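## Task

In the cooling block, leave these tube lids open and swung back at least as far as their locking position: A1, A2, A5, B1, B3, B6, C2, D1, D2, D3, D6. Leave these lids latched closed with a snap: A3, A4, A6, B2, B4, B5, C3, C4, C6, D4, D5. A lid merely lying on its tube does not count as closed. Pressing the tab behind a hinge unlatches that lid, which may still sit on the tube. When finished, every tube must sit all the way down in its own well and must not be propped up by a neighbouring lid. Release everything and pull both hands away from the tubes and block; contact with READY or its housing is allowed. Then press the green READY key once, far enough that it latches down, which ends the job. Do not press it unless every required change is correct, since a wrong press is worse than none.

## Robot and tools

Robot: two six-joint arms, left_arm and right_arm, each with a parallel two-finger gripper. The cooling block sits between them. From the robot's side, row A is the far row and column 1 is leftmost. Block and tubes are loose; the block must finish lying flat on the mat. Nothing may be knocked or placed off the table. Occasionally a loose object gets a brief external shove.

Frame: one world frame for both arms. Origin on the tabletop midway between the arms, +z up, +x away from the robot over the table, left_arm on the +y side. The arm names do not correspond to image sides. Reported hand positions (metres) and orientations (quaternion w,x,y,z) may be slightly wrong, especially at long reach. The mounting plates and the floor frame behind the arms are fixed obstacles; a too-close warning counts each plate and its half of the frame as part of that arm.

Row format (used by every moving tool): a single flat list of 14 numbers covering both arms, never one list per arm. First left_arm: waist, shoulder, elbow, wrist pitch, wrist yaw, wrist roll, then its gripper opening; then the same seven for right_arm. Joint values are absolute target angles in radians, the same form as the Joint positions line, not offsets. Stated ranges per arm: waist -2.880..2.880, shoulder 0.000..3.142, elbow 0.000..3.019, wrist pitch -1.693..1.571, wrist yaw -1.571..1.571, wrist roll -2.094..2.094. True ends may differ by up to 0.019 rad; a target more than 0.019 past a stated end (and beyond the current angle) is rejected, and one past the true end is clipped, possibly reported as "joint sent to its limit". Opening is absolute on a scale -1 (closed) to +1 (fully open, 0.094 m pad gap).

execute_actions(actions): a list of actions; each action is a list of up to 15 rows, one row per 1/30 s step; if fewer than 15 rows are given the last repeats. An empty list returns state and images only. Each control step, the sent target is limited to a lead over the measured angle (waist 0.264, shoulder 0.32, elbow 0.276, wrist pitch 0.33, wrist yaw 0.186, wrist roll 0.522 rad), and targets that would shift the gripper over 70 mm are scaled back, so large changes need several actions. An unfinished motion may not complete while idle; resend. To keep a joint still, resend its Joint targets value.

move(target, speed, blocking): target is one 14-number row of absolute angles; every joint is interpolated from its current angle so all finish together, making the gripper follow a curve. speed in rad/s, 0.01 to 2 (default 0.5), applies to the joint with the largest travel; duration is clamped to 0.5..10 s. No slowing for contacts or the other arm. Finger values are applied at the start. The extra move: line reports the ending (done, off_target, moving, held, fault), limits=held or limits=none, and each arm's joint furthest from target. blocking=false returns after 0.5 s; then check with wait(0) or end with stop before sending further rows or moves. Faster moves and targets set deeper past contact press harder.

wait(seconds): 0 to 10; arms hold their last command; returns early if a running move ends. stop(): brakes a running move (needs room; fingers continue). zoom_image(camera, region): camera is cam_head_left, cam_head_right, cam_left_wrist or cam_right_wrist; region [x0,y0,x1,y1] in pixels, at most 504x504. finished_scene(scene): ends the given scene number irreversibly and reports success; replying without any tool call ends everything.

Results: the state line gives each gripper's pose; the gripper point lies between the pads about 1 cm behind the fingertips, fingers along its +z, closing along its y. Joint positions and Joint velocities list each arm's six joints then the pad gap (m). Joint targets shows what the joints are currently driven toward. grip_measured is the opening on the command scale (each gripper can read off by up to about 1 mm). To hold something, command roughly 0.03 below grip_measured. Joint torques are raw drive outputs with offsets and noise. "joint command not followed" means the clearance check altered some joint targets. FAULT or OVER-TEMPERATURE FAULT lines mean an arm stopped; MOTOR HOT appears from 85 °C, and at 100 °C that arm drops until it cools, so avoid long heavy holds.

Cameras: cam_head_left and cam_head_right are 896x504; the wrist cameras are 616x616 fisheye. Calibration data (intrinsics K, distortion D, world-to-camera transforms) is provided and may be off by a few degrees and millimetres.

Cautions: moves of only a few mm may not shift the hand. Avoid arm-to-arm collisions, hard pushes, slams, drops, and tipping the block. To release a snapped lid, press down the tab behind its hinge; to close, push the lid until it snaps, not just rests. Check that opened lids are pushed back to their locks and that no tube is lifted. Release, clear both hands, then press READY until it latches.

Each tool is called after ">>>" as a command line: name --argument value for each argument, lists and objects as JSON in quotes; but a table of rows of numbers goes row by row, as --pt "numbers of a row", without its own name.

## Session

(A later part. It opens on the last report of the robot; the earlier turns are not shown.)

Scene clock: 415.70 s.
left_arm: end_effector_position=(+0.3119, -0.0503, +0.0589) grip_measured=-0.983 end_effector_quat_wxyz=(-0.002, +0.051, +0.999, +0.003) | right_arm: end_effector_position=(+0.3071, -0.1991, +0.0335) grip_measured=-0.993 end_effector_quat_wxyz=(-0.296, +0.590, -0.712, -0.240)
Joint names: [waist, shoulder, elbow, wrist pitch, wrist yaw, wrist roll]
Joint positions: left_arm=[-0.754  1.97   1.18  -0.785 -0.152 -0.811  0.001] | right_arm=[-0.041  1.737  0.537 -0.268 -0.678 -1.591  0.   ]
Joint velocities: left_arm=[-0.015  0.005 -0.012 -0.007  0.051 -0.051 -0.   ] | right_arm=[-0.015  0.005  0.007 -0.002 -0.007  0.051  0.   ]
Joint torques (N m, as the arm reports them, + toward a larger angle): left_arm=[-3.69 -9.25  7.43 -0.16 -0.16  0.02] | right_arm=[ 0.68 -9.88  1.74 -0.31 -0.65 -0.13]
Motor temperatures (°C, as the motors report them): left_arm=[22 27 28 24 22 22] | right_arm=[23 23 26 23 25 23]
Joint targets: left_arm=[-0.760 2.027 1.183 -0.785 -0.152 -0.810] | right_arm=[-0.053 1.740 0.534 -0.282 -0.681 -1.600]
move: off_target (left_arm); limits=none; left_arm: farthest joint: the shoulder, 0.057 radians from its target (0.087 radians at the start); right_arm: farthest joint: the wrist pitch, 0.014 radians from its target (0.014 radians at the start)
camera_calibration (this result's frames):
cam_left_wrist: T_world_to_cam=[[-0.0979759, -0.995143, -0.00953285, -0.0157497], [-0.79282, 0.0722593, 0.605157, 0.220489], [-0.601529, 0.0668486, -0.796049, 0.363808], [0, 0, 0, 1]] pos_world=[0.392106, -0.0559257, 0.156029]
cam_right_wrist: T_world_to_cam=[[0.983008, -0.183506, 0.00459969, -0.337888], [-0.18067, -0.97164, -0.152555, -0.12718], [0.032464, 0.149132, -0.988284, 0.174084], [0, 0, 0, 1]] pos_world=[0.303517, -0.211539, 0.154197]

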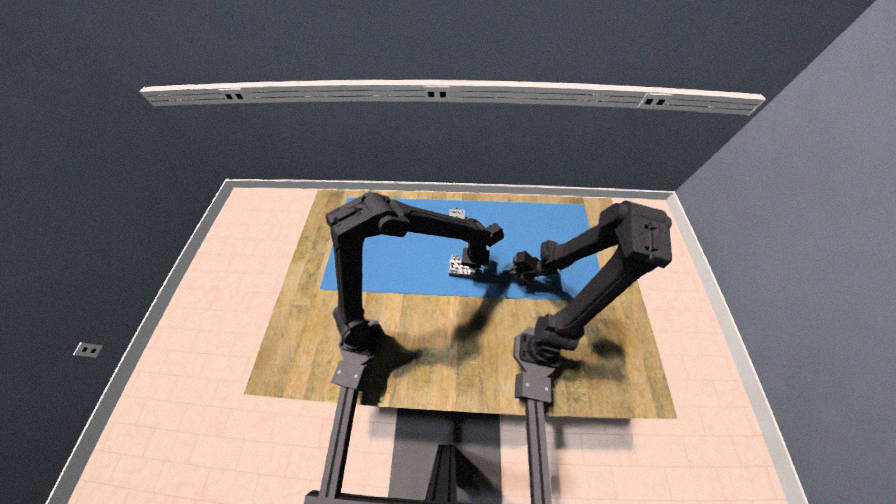

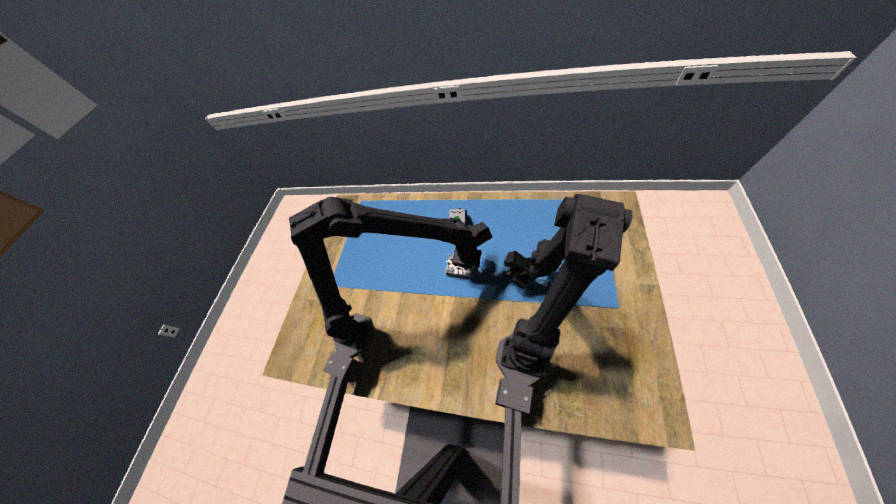

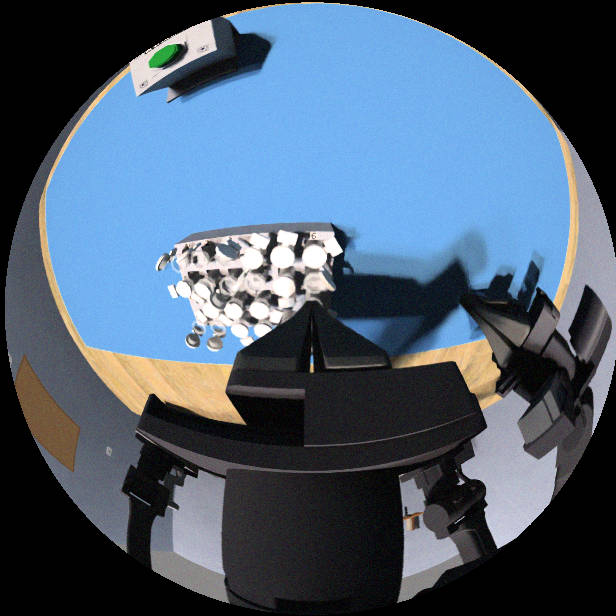

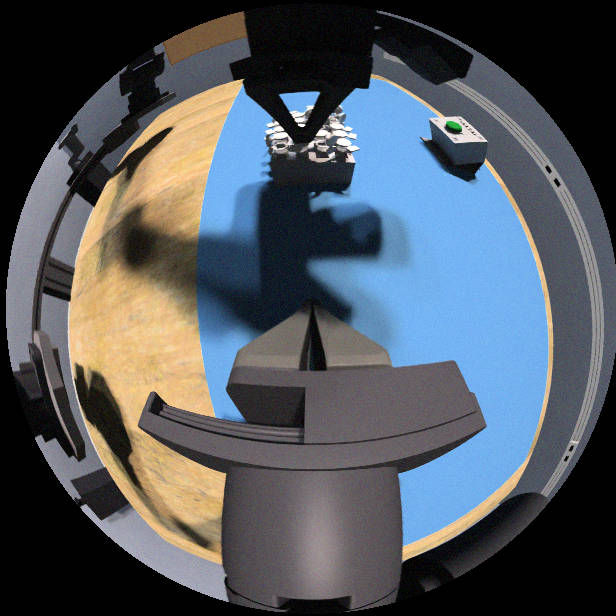

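>>> move --target '[-0.754,1.89,1.183,-0.785,-0.152,-0.81,-1,-0.053,1.74,0.534,-0.282,-0.681,-1.6,-1]' --speed 0.15

>>> move --target '[-0.694,1.975,1.305,-0.835,-0.152,-0.81,-1,-0.053,1.74,0.534,-0.282,-0.681,-1.6,-1]' --speed 0.15

>>> zoom_image --camera "cam_left_wrist" --region '[170, 220, 380, 360]'

Scene clock: 442.47 s.
left_arm: end_effector_position=(+0.3210, -0.0556, +0.0845) grip_measured=-0.983 end_effector_quat_wxyz=(+0.015, +0.047, +0.999, -0.017) | right_arm: end_effector_position=(+0.3071, -0.1991, +0.0335) grip_measured=-0.993 end_effector_quat_wxyz=(-0.296, +0.590, -0.712, -0.240)
Joint names: [waist, shoulder, elbow, wrist pitch, wrist yaw, wrist roll]
Joint positions: left_arm=[-0.754  1.916  1.18  -0.785 -0.152 -0.811  0.001] | right_arm=[-0.041  1.737  0.537 -0.268 -0.678 -1.591  0.   ]
Joint velocities: left_arm=[-0.005 -0.005 -0.002 -0.007 -0.051  0.007  0.002] | right_arm=[-0.005 -0.005 -0.017  0.012  0.007  0.066 -0.   ]
Joint torques (N m, as the arm reports them, + toward a larger angle): left_arm=[ -3.4  -15.11   7.85  -0.08  -0.17   0.  ] | right_arm=[ 0.2  -9.72  1.74 -0.41 -0.67 -0.13]
Motor temperatures (°C, as the motors report them): left_arm=[22 27 27 24 22 22] | right_arm=[23 23 26 23 25 23]
Joint targets: left_arm=[-0.754 1.890 1.183 -0.785 -0.152 -0.810] | right_arm=[-0.053 1.740 0.534 -0.282 -0.681 -1.600]
move: off_target (left_arm); limits=none; left_arm: farthest joint: the shoulder, 0.026 radians from its target (0.080 radians at the start); right_arm: farthest joint: the wrist pitch, 0.014 radians from its target (0.014 radians at the start)
camera_calibration (this result's frames):
cam_left_wrist: T_world_to_cam=[[-0.0902156, -0.995493, 0.0292282, -0.0256755], [-0.812725, 0.0905513, 0.575568, 0.222455], [-0.575621, 0.0281708, -0.817231, 0.381331], [0, 0, 0, 1]] pos_world=[0.397981, -0.0564459, 0.184348]
cam_right_wrist: T_world_to_cam=[[0.983008, -0.183506, 0.00459969, -0.337888], [-0.18067, -0.97164, -0.152555, -0.12718], [0.032464, 0.149132, -0.988284, 0.174084], [0, 0, 0, 1]] pos_world=[0.303517, -0.211539, 0.154197]

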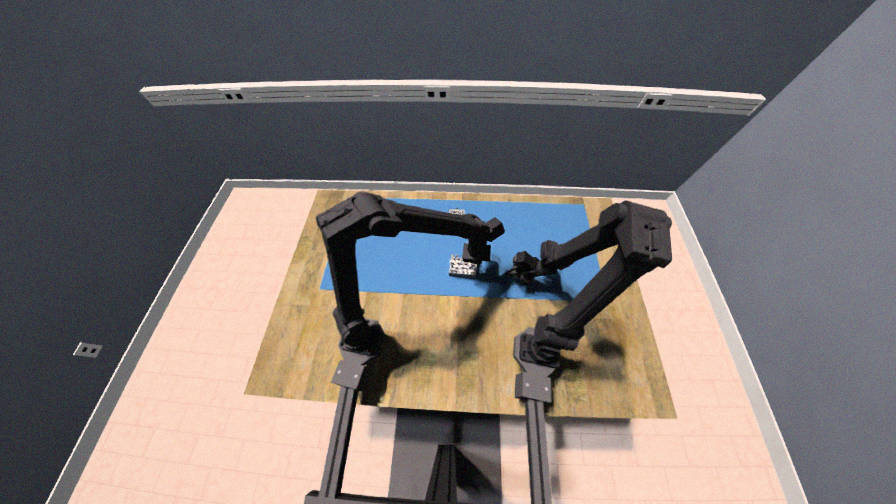

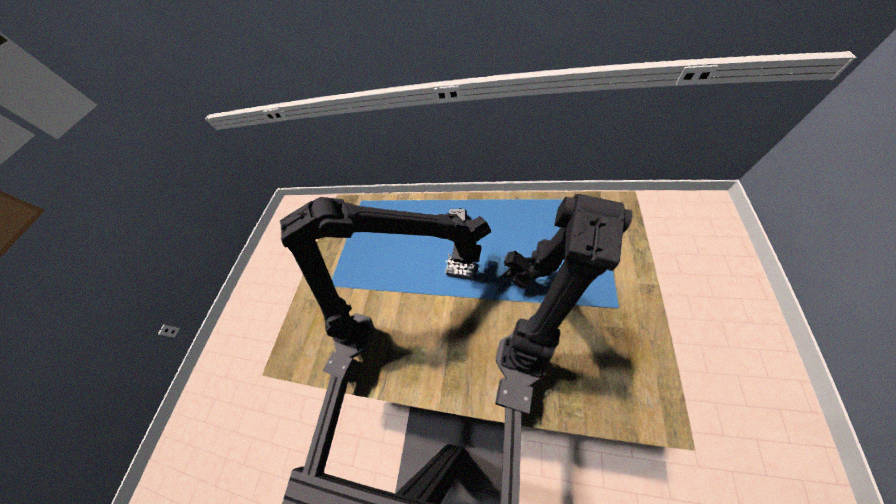

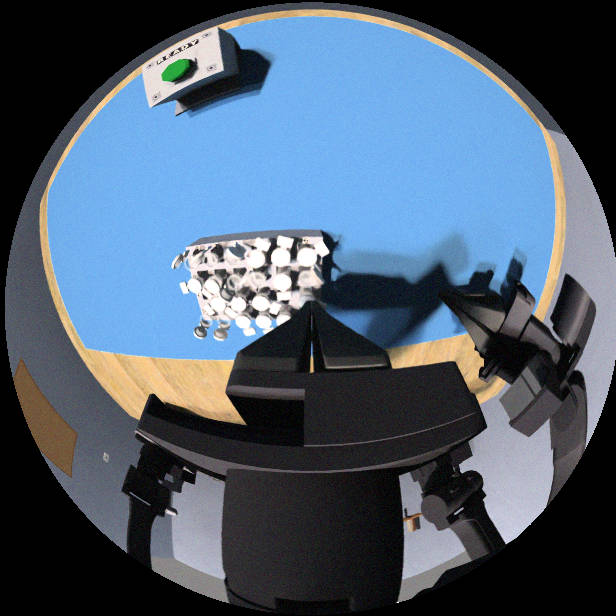

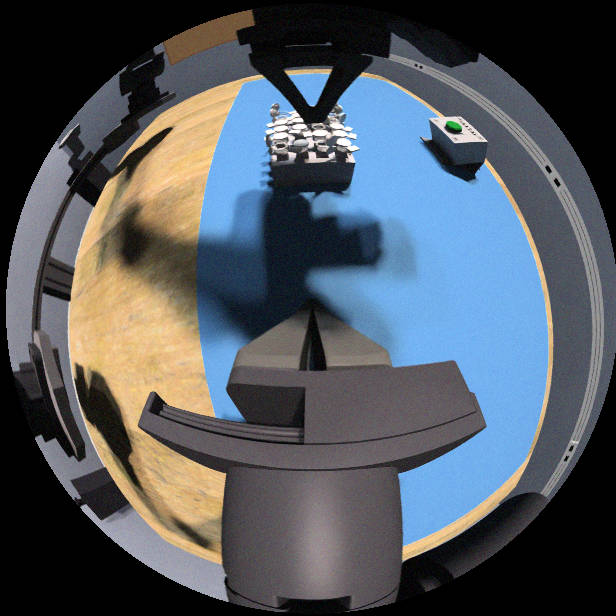

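Scene clock: 443.63 s.
left_arm: end_effector_position=(+0.3578, -0.0552, +0.0842) grip_measured=-0.983 end_effector_quat_wxyz=(+0.015, +0.019, +1.000, -0.016) | right_arm: end_effector_position=(+0.3071, -0.1991, +0.0335) grip_measured=-0.993 end_effector_quat_wxyz=(-0.296, +0.590, -0.712, -0.240)
Joint names: [waist, shoulder, elbow, wrist pitch, wrist yaw, wrist roll]
Joint positions: left_arm=[-0.7    1.955  1.26  -0.821 -0.152 -0.811  0.001] | right_arm=[-0.041  1.737  0.537 -0.268 -0.678 -1.591  0.   ]
Joint velocities: left_arm=[ 0.005 -0.005 -0.002 -0.012 -0.037  0.007 -0.   ] | right_arm=[-0.005 -0.005  0.002 -0.012 -0.007 -0.022  0.001]
Joint torques (N m, as the arm reports them, + toward a larger angle): left_arm=[ -3.   -12.49  12.14  -0.55  -0.15   0.  ] | right_arm=[ 0.76 -9.06  1.69 -0.44 -0.67 -0.15]
Motor temperatures (°C, as the motors report them): left_arm=[22 27 28 24 22 22] | right_arm=[23 23 26 23 25 23]
Joint targets: left_arm=[-0.694 1.975 1.305 -0.835 -0.152 -0.810] | right_arm=[-0.053 1.740 0.534 -0.282 -0.681 -1.600]
move: off_target (left_arm); limits=none; left_arm: farthest joint: the elbow, 0.045 radians from its target (0.125 radians at the start); right_arm: farthest joint: the wrist pitch, 0.014 radians from its target (0.014 radians at the start)
camera_calibration (this result's frames):
cam_left_wrist: T_world_to_cam=[[-0.0355767, -0.999007, 0.0268246, -0.0415048], [-0.815509, 0.0445359, 0.577028, 0.250846], [-0.57765, -0.00134695, -0.816284, 0.401316], [0, 0, 0, 1]] pos_world=[0.434911, -0.0520947, 0.183956]
cam_right_wrist: T_world_to_cam=[[0.983008, -0.183506, 0.00459969, -0.337888], [-0.18067, -0.97164, -0.152555, -0.12718], [0.032464, 0.149132, -0.988284, 0.174084], [0, 0, 0, 1]] pos_world=[0.303517, -0.211539, 0.154197]

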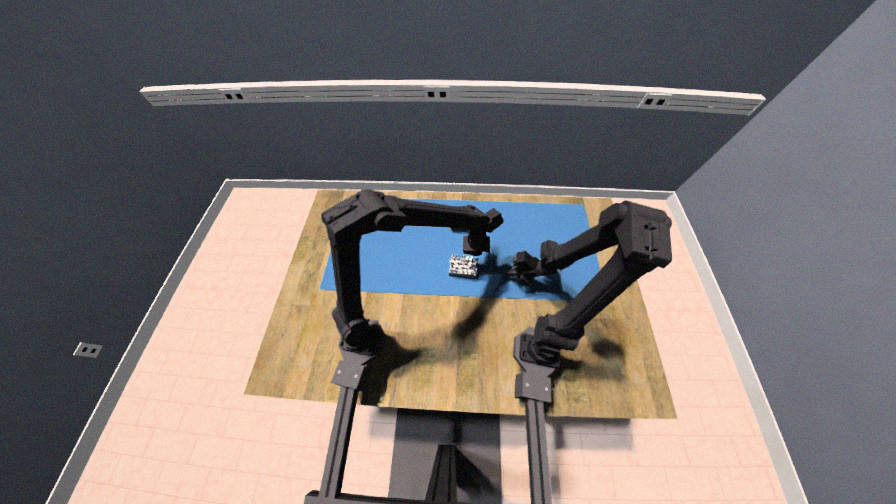

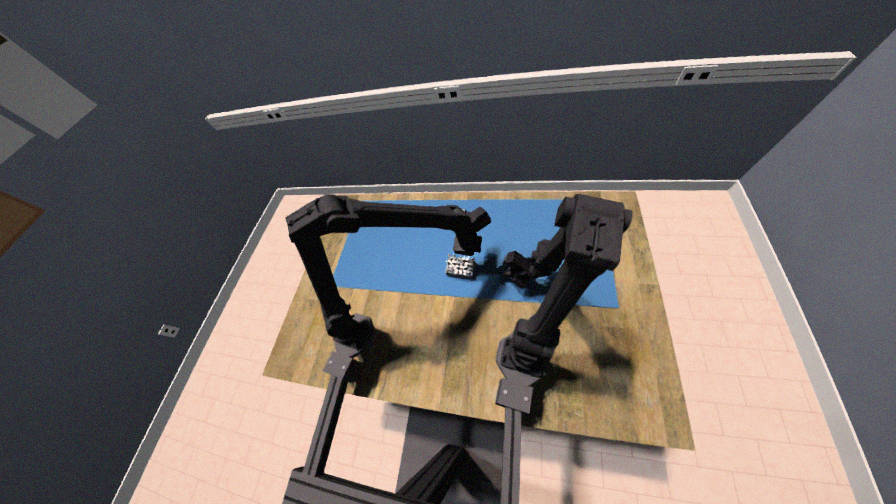

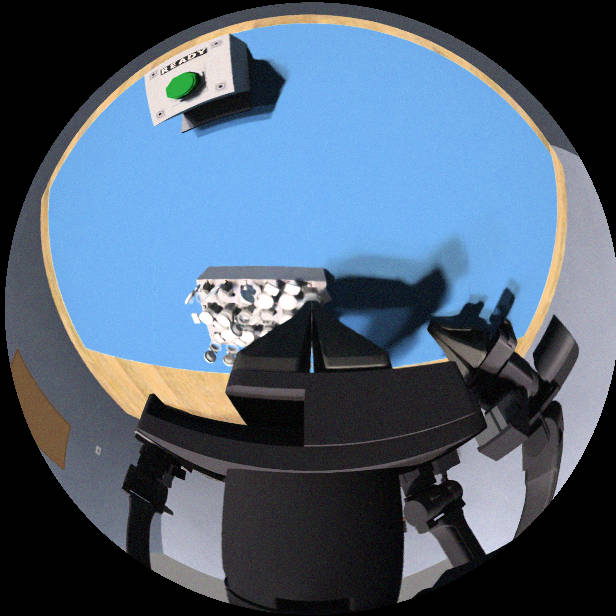

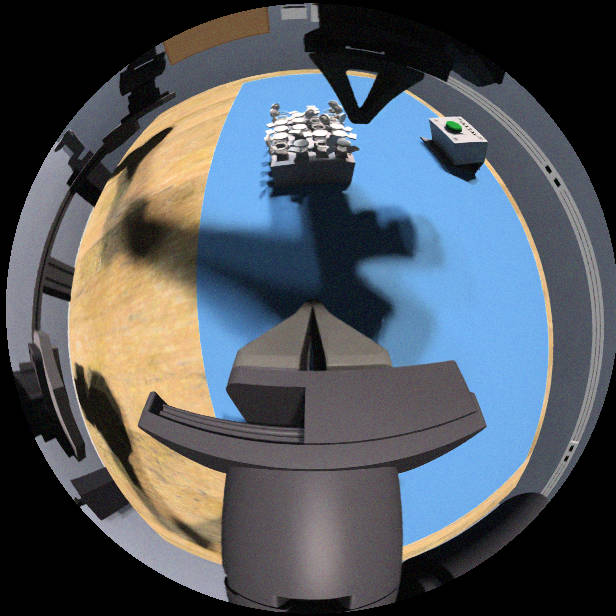

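Region (170, 220, 380, 360) of cam_left_wrist's 616x616 image, scaled by 2.400, with more detail than that image has.

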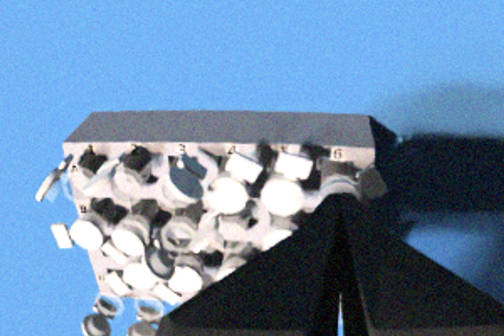

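>>> zoom_image --camera "cam_right_wrist" --region '[255, 85, 385, 175]'

>>> zoom_image --camera "cam_head_left" --region '[440, 248, 488, 284]'

Region (255, 85, 385, 175) of cam_right_wrist's 616x616 image, scaled by 3.877, with more detail than that image has; it fills the top 349 rows of this view, and the rest is white.

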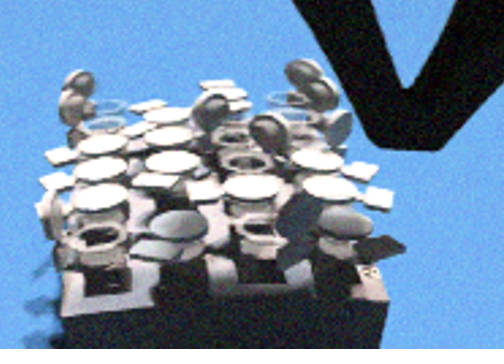

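Region (440, 248, 488, 284) of cam_head_left's 896x504 image, scaled by 10.500, with more detail than that image has; it fills the top 378 rows of this view, and the rest is white.

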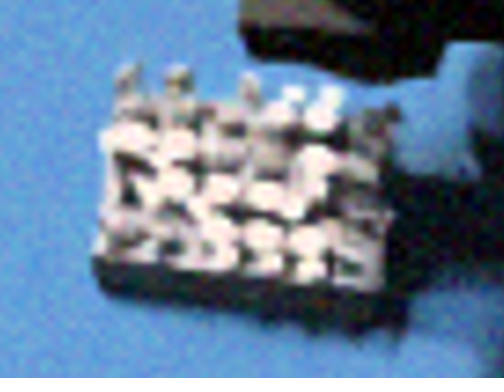

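>>> move --target '[-0.70,2.012,1.265,-0.788,-0.152,-0.81,-1,-0.053,1.74,0.534,-0.282,-0.681,-1.6,-1]' --speed 0.08

>>> zoom_image --camera "cam_right_wrist" --region '[275, 85, 385, 175]'

>>> zoom_image --camera "cam_left_wrist" --region '[240, 240, 380, 340]'

Scene clock: 454.43 s.
left_arm: end_effector_position=(+0.3531, -0.0546, +0.0631) grip_measured=-0.983 end_effector_quat_wxyz=(+0.006, +0.021, +1.000, -0.006) | right_arm: end_effector_position=(+0.3071, -0.1991, +0.0335) grip_measured=-0.993 end_effector_quat_wxyz=(-0.296, +0.590, -0.712, -0.240)
Joint names: [waist, shoulder, elbow, wrist pitch, wrist yaw, wrist roll]
Joint positions: left_arm=[-0.7    1.997  1.26  -0.804 -0.152 -0.811  0.001] | right_arm=[-0.041  1.737  0.537 -0.268 -0.678 -1.591  0.   ]
Joint velocities: left_arm=[-0.005 -0.005  0.017 -0.012  0.037  0.022 -0.   ] | right_arm=[-0.005 -0.005 -0.002  0.007 -0.007  0.081 -0.   ]
Joint torques (N m, as the arm reports them, + toward a larger angle): left_arm=[ -3.73 -13.09   7.71   0.48  -0.15   0.02] | right_arm=[ 0.69 -9.5   1.74 -0.46 -0.69 -0.14]
Motor temperatures (°C, as the motors report them): left_arm=[22 28 29 24 22 22] | right_arm=[23 23 26 23 25 23]
Joint targets: left_arm=[-0.700 2.012 1.265 -0.788 -0.152 -0.810] | right_arm=[-0.053 1.740 0.534 -0.282 -0.681 -1.600]
move: done; limits=none; left_arm: farthest joint: the wrist pitch, 0.016 radians from its target (0.033 radians at the start); right_arm: farthest joint: the wrist pitch, 0.014 radians from its target (0.014 radians at the start)
camera_calibration (this result's frames):
cam_left_wrist: T_world_to_cam=[[-0.0391851, -0.999199, 0.00810344, -0.0380757], [-0.805529, 0.0363866, 0.591438, 0.25425], [-0.59126, 0.016648, -0.80631, 0.386457], [0, 0, 0, 1]] pos_world=[0.43181, -0.0537302, 0.161539]
cam_right_wrist: T_world_to_cam=[[0.983008, -0.183506, 0.00459969, -0.337888], [-0.18067, -0.97164, -0.152555, -0.12718], [0.032464, 0.149132, -0.988284, 0.174084], [0, 0, 0, 1]] pos_world=[0.303517, -0.211539, 0.154197]

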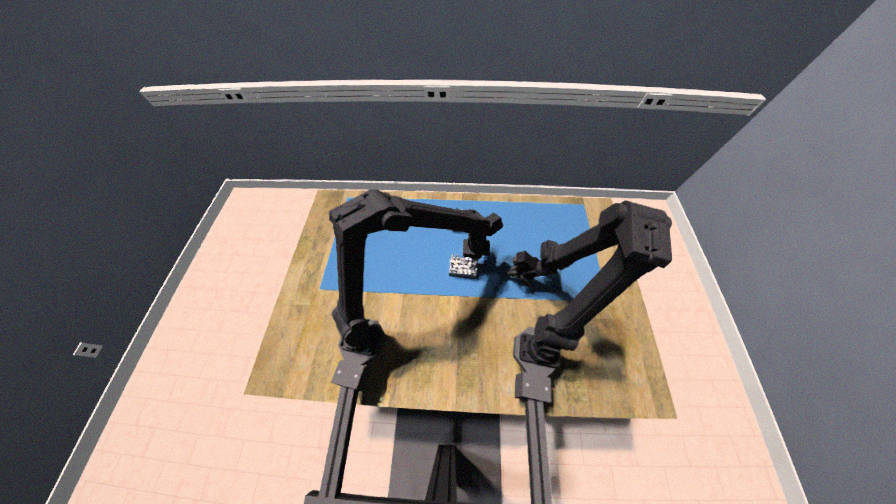

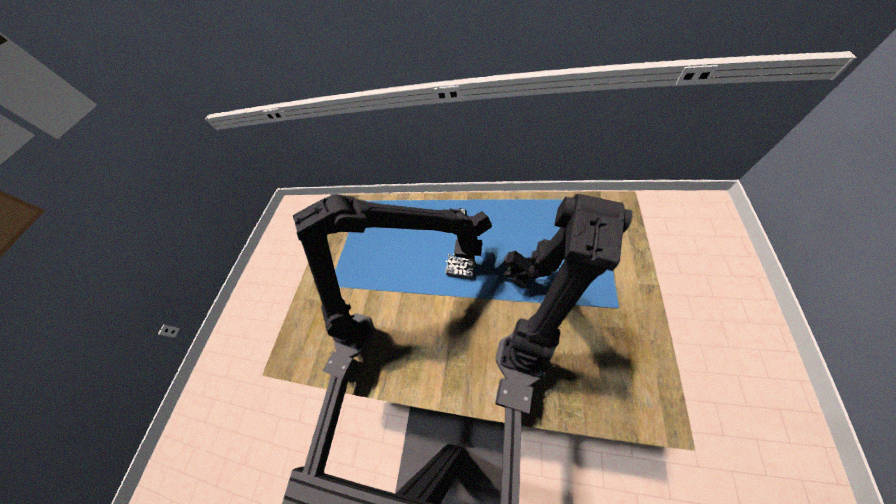

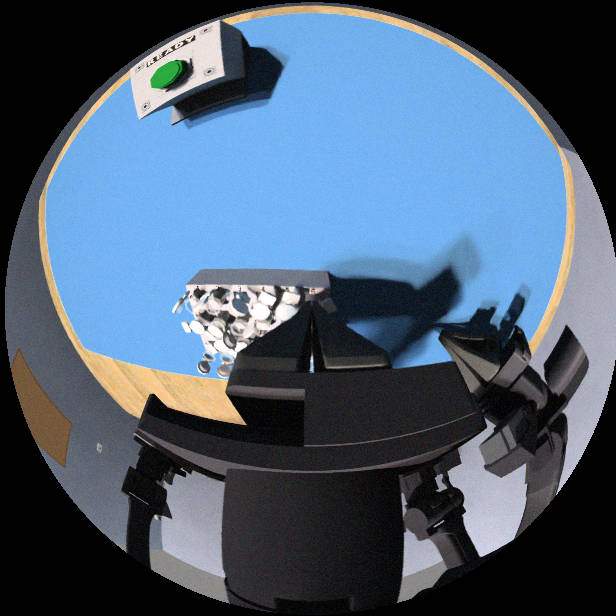

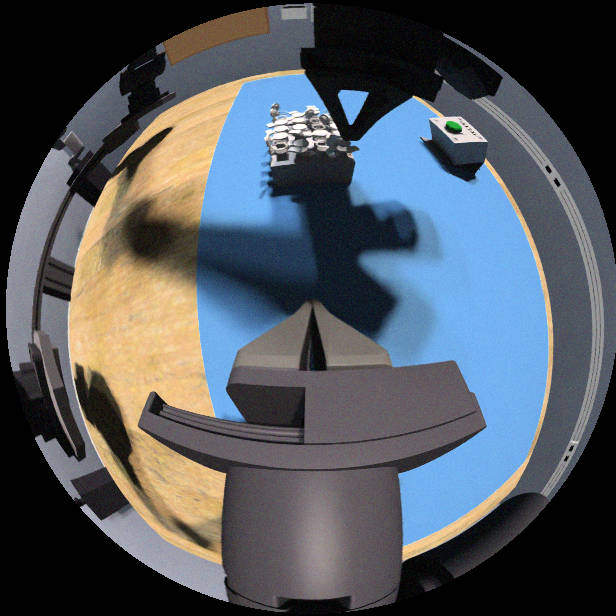

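Region (275, 85, 385, 175) of cam_right_wrist's 616x616 image, scaled by 4.582, with more detail than that image has; it fills the top 412 rows of this view, and the rest is white.

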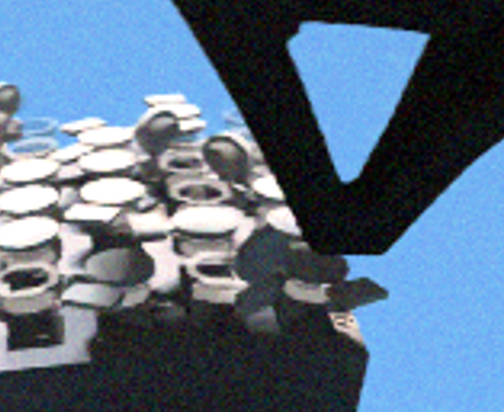

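Region (240, 240, 380, 340) of cam_left_wrist's 616x616 image, scaled by 3.600, with more detail than that image has; it fills the top 360 rows of this view, and the rest is white.

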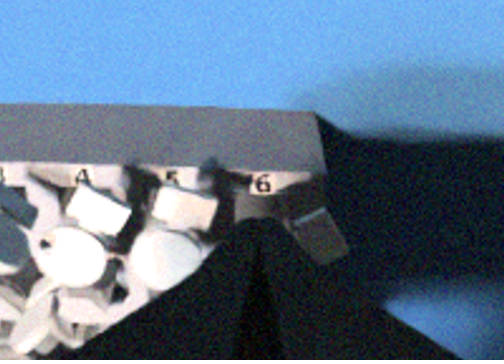

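>>> move --target '[-0.70,2.063,1.265,-0.81,-0.152,-0.81,-1,-0.053,1.74,0.534,-0.282,-0.681,-1.6,-1]' --speed 0.06

>>> zoom_image --camera "cam_right_wrist" --region '[275, 85, 385, 175]'

Scene clock: 459.10 s.
left_arm: end_effector_position=(+0.3516, -0.0539, +0.0591) grip_measured=-0.983 end_effector_quat_wxyz=(+0.004, +0.022, +1.000, -0.003) | right_arm: end_effector_position=(+0.3071, -0.1991, +0.0335) grip_measured=-0.993 end_effector_quat_wxyz=(-0.296, +0.590, -0.712, -0.240)
Joint names: [waist, shoulder, elbow, wrist pitch, wrist yaw, wrist roll]
Joint positions: left_arm=[-0.7    2.005  1.26  -0.804 -0.152 -0.811  0.001] | right_arm=[-0.041  1.737  0.537 -0.268 -0.678 -1.591  0.   ]
Joint velocities: left_arm=[ 0.005 -0.005  0.022  0.002 -0.022 -0.037 -0.   ] | right_arm=[-0.024  0.005  0.022 -0.012  0.022 -0.051 -0.   ]
Joint torques (N m, as the arm reports them, + toward a larger angle): left_arm=[-3.73 -9.96  7.79 -0.23 -0.16  0.  ] | right_arm=[ 0.53 -9.44  1.69 -0.34 -0.68 -0.14]
Motor temperatures (°C, as the motors report them): left_arm=[22 28 29 24 22 22] | right_arm=[23 23 26 23 25 23]
Joint targets: left_arm=[-0.700 2.063 1.265 -0.810 -0.152 -0.810] | right_arm=[-0.053 1.740 0.534 -0.282 -0.681 -1.600]
move: off_target (left_arm); limits=none; left_arm: farthest joint: the shoulder, 0.058 radians from its target (0.066 radians at the start); right_arm: farthest joint: the wrist pitch, 0.014 radians from its target (0.014 radians at the start)
camera_calibration (this result's frames):
cam_left_wrist: T_world_to_cam=[[-0.0403631, -0.999182, 0.00233409, -0.0365861], [-0.802405, 0.0338059, 0.595822, 0.253912], [-0.595414, 0.0221763, -0.803113, 0.383919], [0, 0, 0, 1]] pos_world=[0.430854, -0.0536538, 0.15713]
cam_right_wrist: T_world_to_cam=[[0.983008, -0.183506, 0.00459969, -0.337888], [-0.18067, -0.97164, -0.152555, -0.12718], [0.032464, 0.149132, -0.988284, 0.174084], [0, 0, 0, 1]] pos_world=[0.303517, -0.211539, 0.154197]

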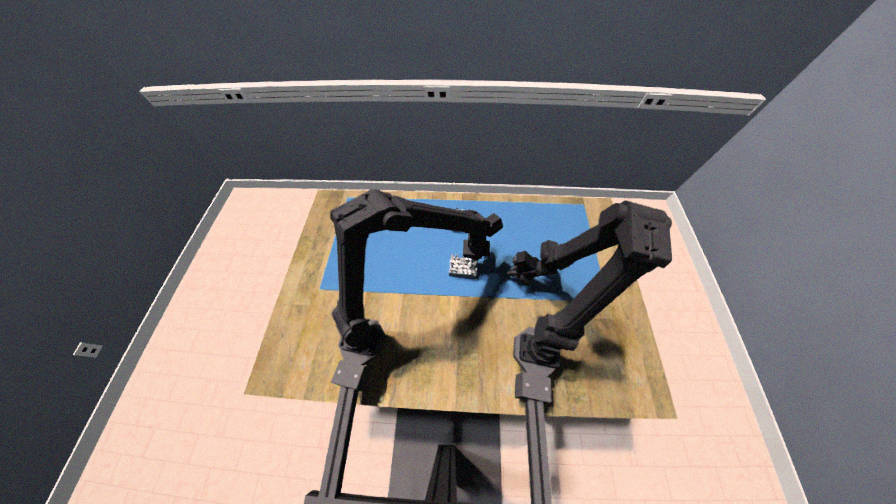

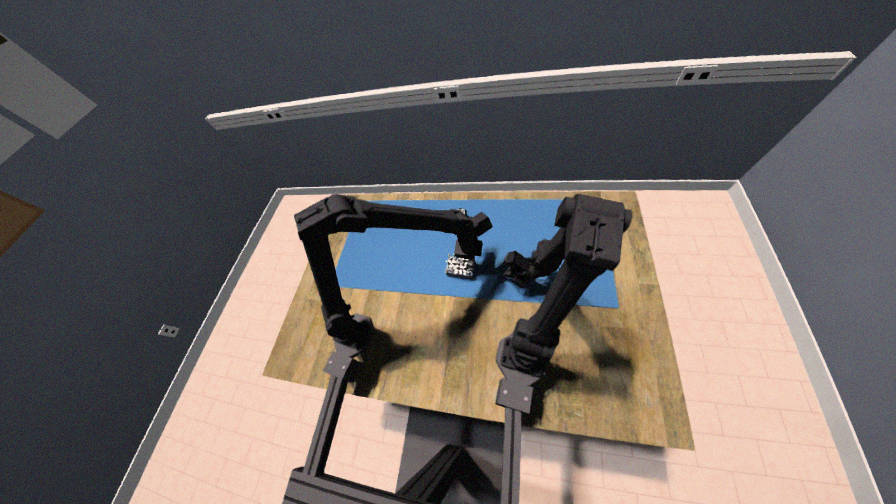

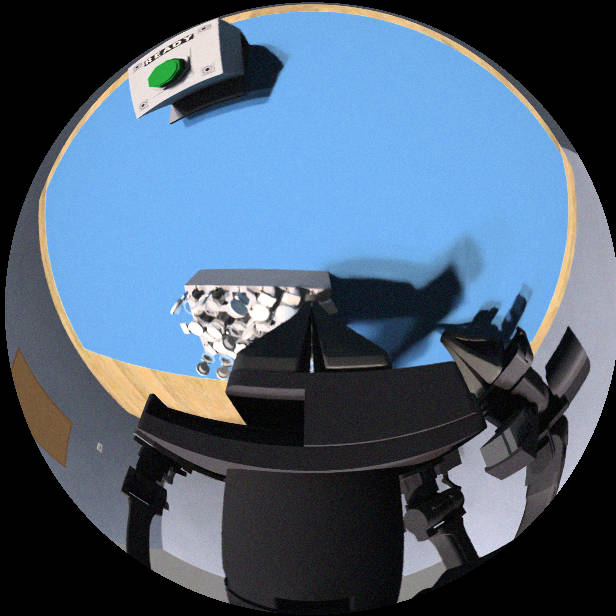

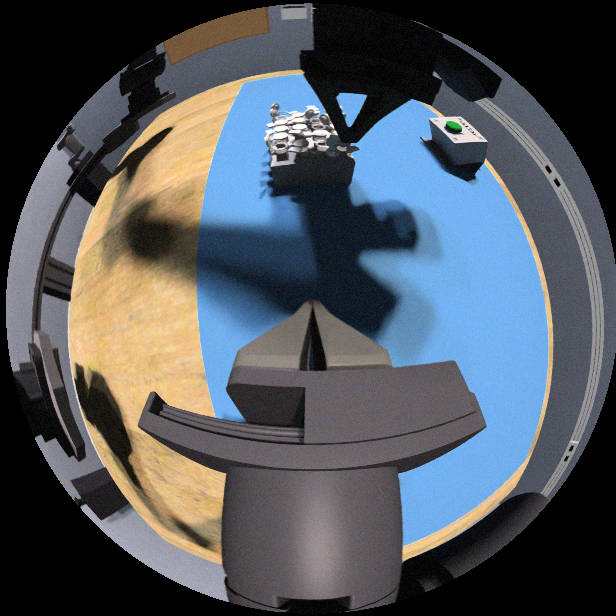

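Region (275, 85, 385, 175) of cam_right_wrist's 616x616 image, scaled by 4.582, with more detail than that image has; it fills the top 412 rows of this view, and the rest is white.

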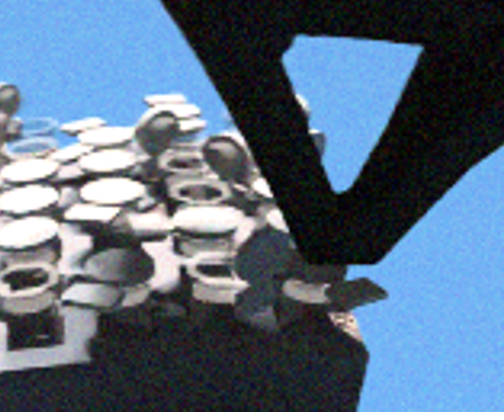

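>>> move --target '[-0.70,1.95,1.265,-0.804,-0.152,-0.81,-1,-0.053,1.74,0.534,-0.282,-0.681,-1.6,-1]' --speed 0.12

>>> move --target '[-0.653,1.975,1.265,-0.804,-0.152,-0.72,-1,-0.053,1.74,0.534,-0.282,-0.681,-1.6,-1]' --speed 0.15

>>> zoom_image --camera "cam_right_wrist" --region '[285, 85, 395, 175]'

>>> zoom_image --camera "cam_left_wrist" --region '[240, 250, 380, 350]'

Scene clock: 470.80 s.
left_arm: end_effector_position=(+0.3553, -0.0558, +0.0694) grip_measured=-0.983 end_effector_quat_wxyz=(+0.010, +0.020, +1.000, -0.011) | right_arm: end_effector_position=(+0.3071, -0.1991, +0.0335) grip_measured=-0.993 end_effector_quat_wxyz=(-0.296, +0.590, -0.712, -0.240)
Joint names: [waist, shoulder, elbow, wrist pitch, wrist yaw, wrist roll]
Joint positions: left_arm=[-0.7    1.985  1.26  -0.804 -0.152 -0.811  0.001] | right_arm=[-0.041  1.737  0.537 -0.268 -0.678 -1.591  0.   ]
Joint velocities: left_arm=[-0.015 -0.015  0.007 -0.002  0.007 -0.007  0.001] | right_arm=[ 0.005 -0.015 -0.002 -0.022  0.022  0.007  0.001]
Joint torques (N m, as the arm reports them, + toward a larger angle): left_arm=[ -3.54 -15.62   7.96  -0.01  -0.15   0.02] | right_arm=[  0.43 -10.01   1.85  -0.5   -0.71  -0.16]
Motor temperatures (°C, as the motors report them): left_arm=[22 28 28 24 22 22] | right_arm=[23 23 26 23 25 23]
Joint targets: left_arm=[-0.700 1.950 1.265 -0.804 -0.152 -0.810] | right_arm=[-0.053 1.740 0.534 -0.282 -0.681 -1.600]
move: off_target (left_arm); limits=none; left_arm: farthest joint: the shoulder, 0.035 radians from its target (0.055 radians at the start); right_arm: farthest joint: the wrist pitch, 0.014 radians from its target (0.014 radians at the start)
camera_calibration (this result's frames):
cam_left_wrist: T_world_to_cam=[[-0.0373946, -0.999153, 0.0171816, -0.040442], [-0.810398, 0.0403811, 0.584486, 0.254817], [-0.584685, 0.00793266, -0.811222, 0.390423], [0, 0, 0, 1]] pos_world=[0.433265, -0.0537946, 0.168478]
cam_right_wrist: T_world_to_cam=[[0.983008, -0.183506, 0.00459969, -0.337888], [-0.18067, -0.97164, -0.152555, -0.12718], [0.032464, 0.149132, -0.988284, 0.174084], [0, 0, 0, 1]] pos_world=[0.303517, -0.211539, 0.154197]

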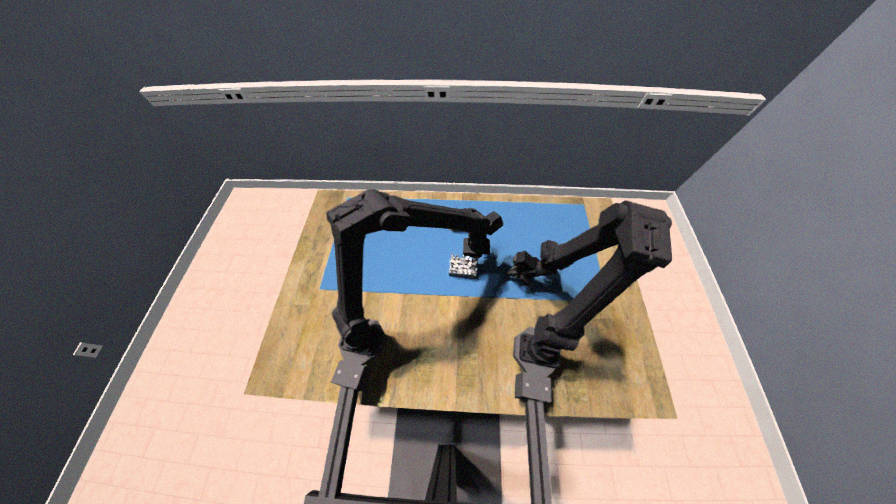

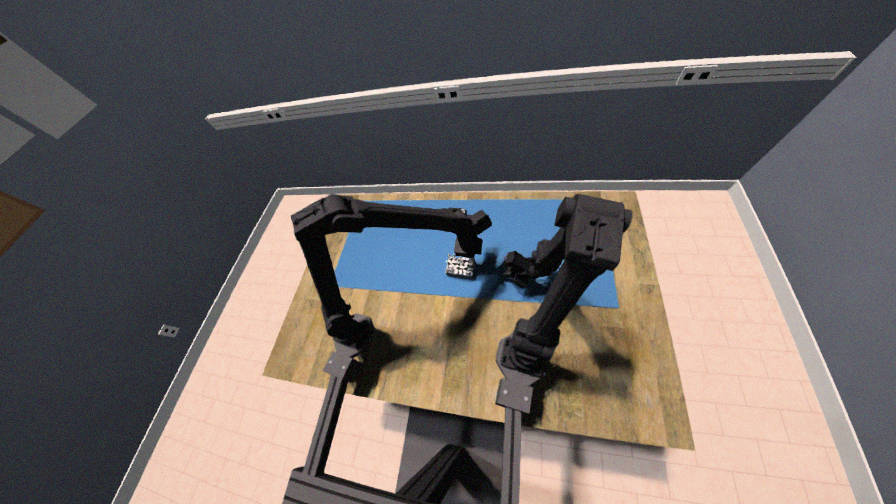

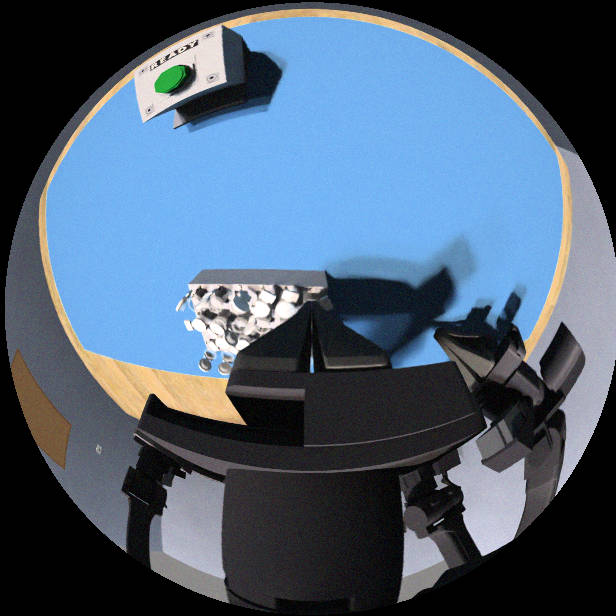

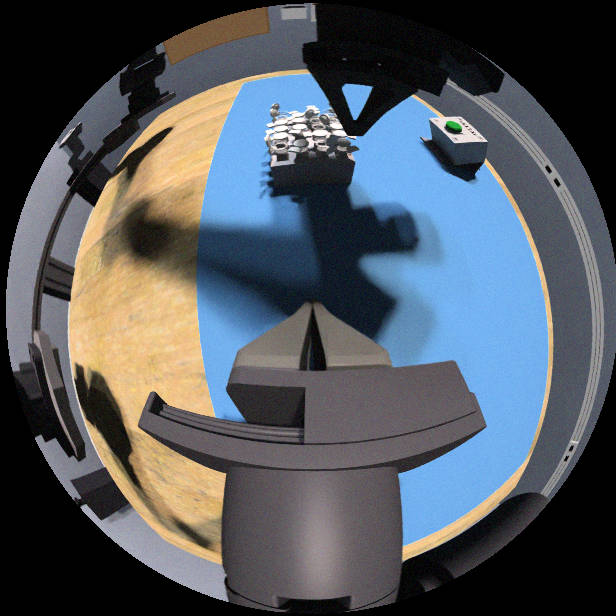

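Scene clock: 472.00 s.
left_arm: end_effector_position=(+0.3710, -0.0401, +0.0660) grip_measured=-0.983 end_effector_quat_wxyz=(+0.009, +0.039, +0.999, -0.008) | right_arm: end_effector_position=(+0.3071, -0.1991, +0.0335) grip_measured=-0.993 end_effector_quat_wxyz=(-0.296, +0.590, -0.712, -0.240)
Joint names: [waist, shoulder, elbow, wrist pitch, wrist yaw, wrist roll]
Joint positions: left_arm=[-0.658  1.985  1.26  -0.804 -0.152 -0.731  0.001] | right_arm=[-0.041  1.737  0.537 -0.268 -0.678 -1.591  0.   ]
Joint velocities: left_arm=[-0.005 -0.005  0.002 -0.007  0.066 -0.022  0.   ] | right_arm=[-0.005 -0.005 -0.012 -0.022 -0.037  0.051 -0.001]
Joint torques (N m, as the arm reports them, + toward a larger angle): left_arm=[ -3.01 -14.88   7.95  -0.1   -0.14   0.11] | right_arm=[ 0.27 -9.81  1.87 -0.34 -0.62 -0.15]
Motor temperatures (°C, as the motors report them): left_arm=[22 28 28 24 22 22] | right_arm=[23 23 26 23 25 23]
Joint targets: left_arm=[-0.653 1.975 1.265 -0.804 -0.152 -0.720] | right_arm=[-0.053 1.740 0.534 -0.282 -0.681 -1.600]
move: done; limits=none; left_arm: farthest joint: the wrist roll, 0.011 radians from its target (0.091 radians at the start); right_arm: farthest joint: the wrist pitch, 0.014 radians from its target (0.014 radians at the start)
camera_calibration (this result's frames):
cam_left_wrist: T_world_to_cam=[[-0.0755136, -0.997087, 0.0107325, -0.00953953], [-0.807017, 0.0674336, 0.586665, 0.268507], [-0.58568, 0.0356399, -0.809759, 0.398122], [0, 0, 0, 1]] pos_world=[0.449142, -0.0418072, 0.164961]
cam_right_wrist: T_world_to_cam=[[0.983008, -0.183506, 0.00459969, -0.337888], [-0.18067, -0.97164, -0.152555, -0.12718], [0.032464, 0.149132, -0.988284, 0.174084], [0, 0, 0, 1]] pos_world=[0.303517, -0.211539, 0.154197]

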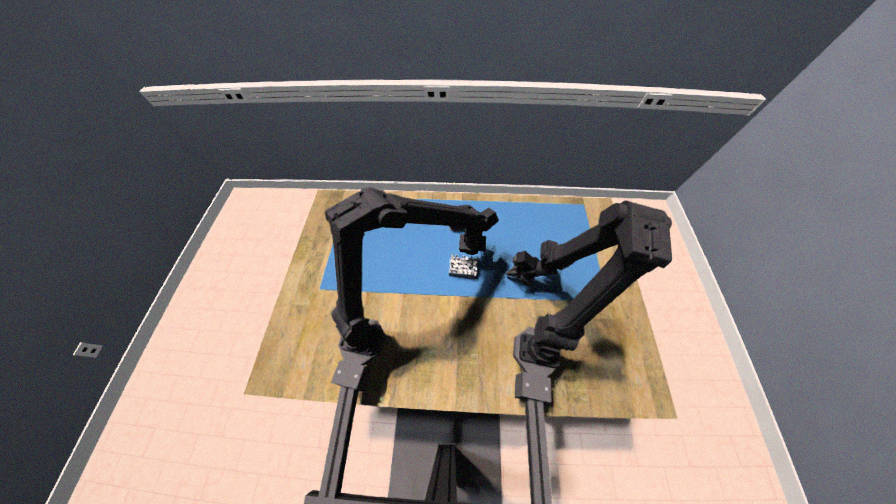

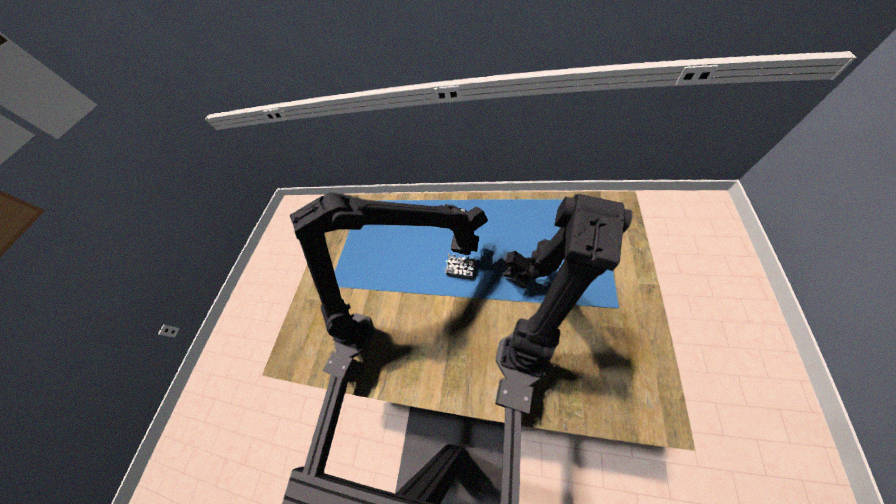

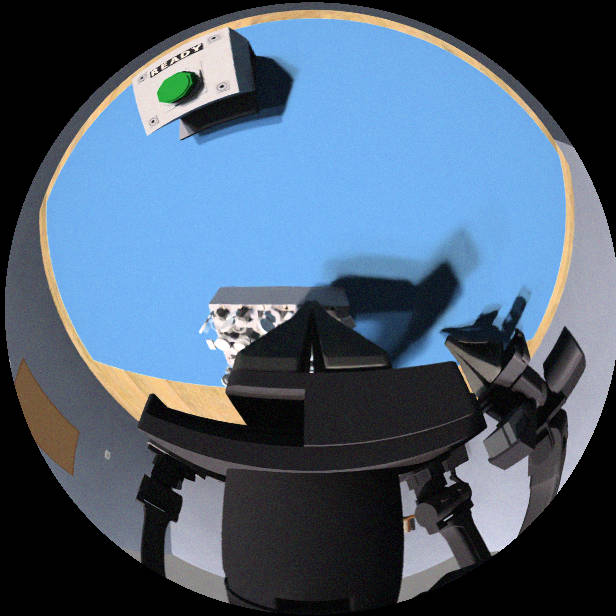

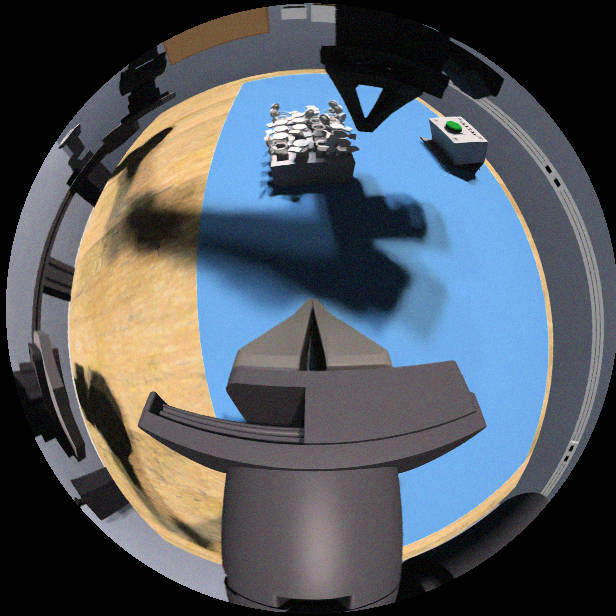

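Region (285, 85, 395, 175) of cam_right_wrist's 616x616 image, scaled by 4.582, with more detail than that image has; it fills the top 412 rows of this view, and the rest is white.

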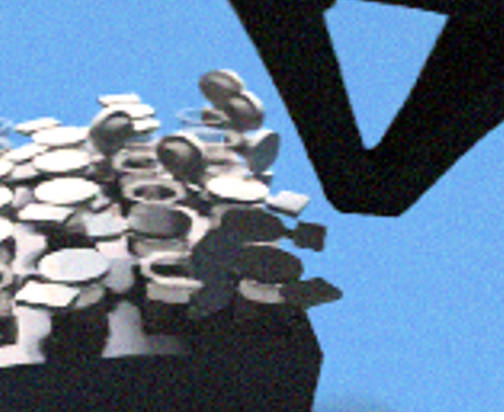

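Region (240, 250, 380, 350) of cam_left_wrist's 616x616 image, scaled by 3.600, with more detail than that image has; it fills the top 360 rows of this view, and the rest is white.

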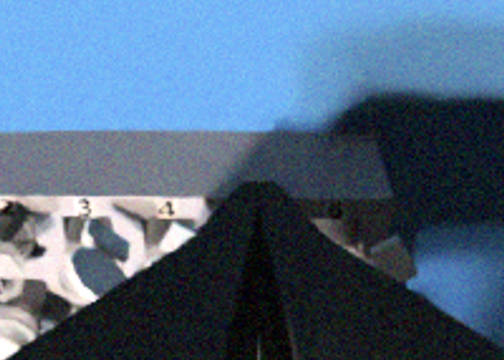

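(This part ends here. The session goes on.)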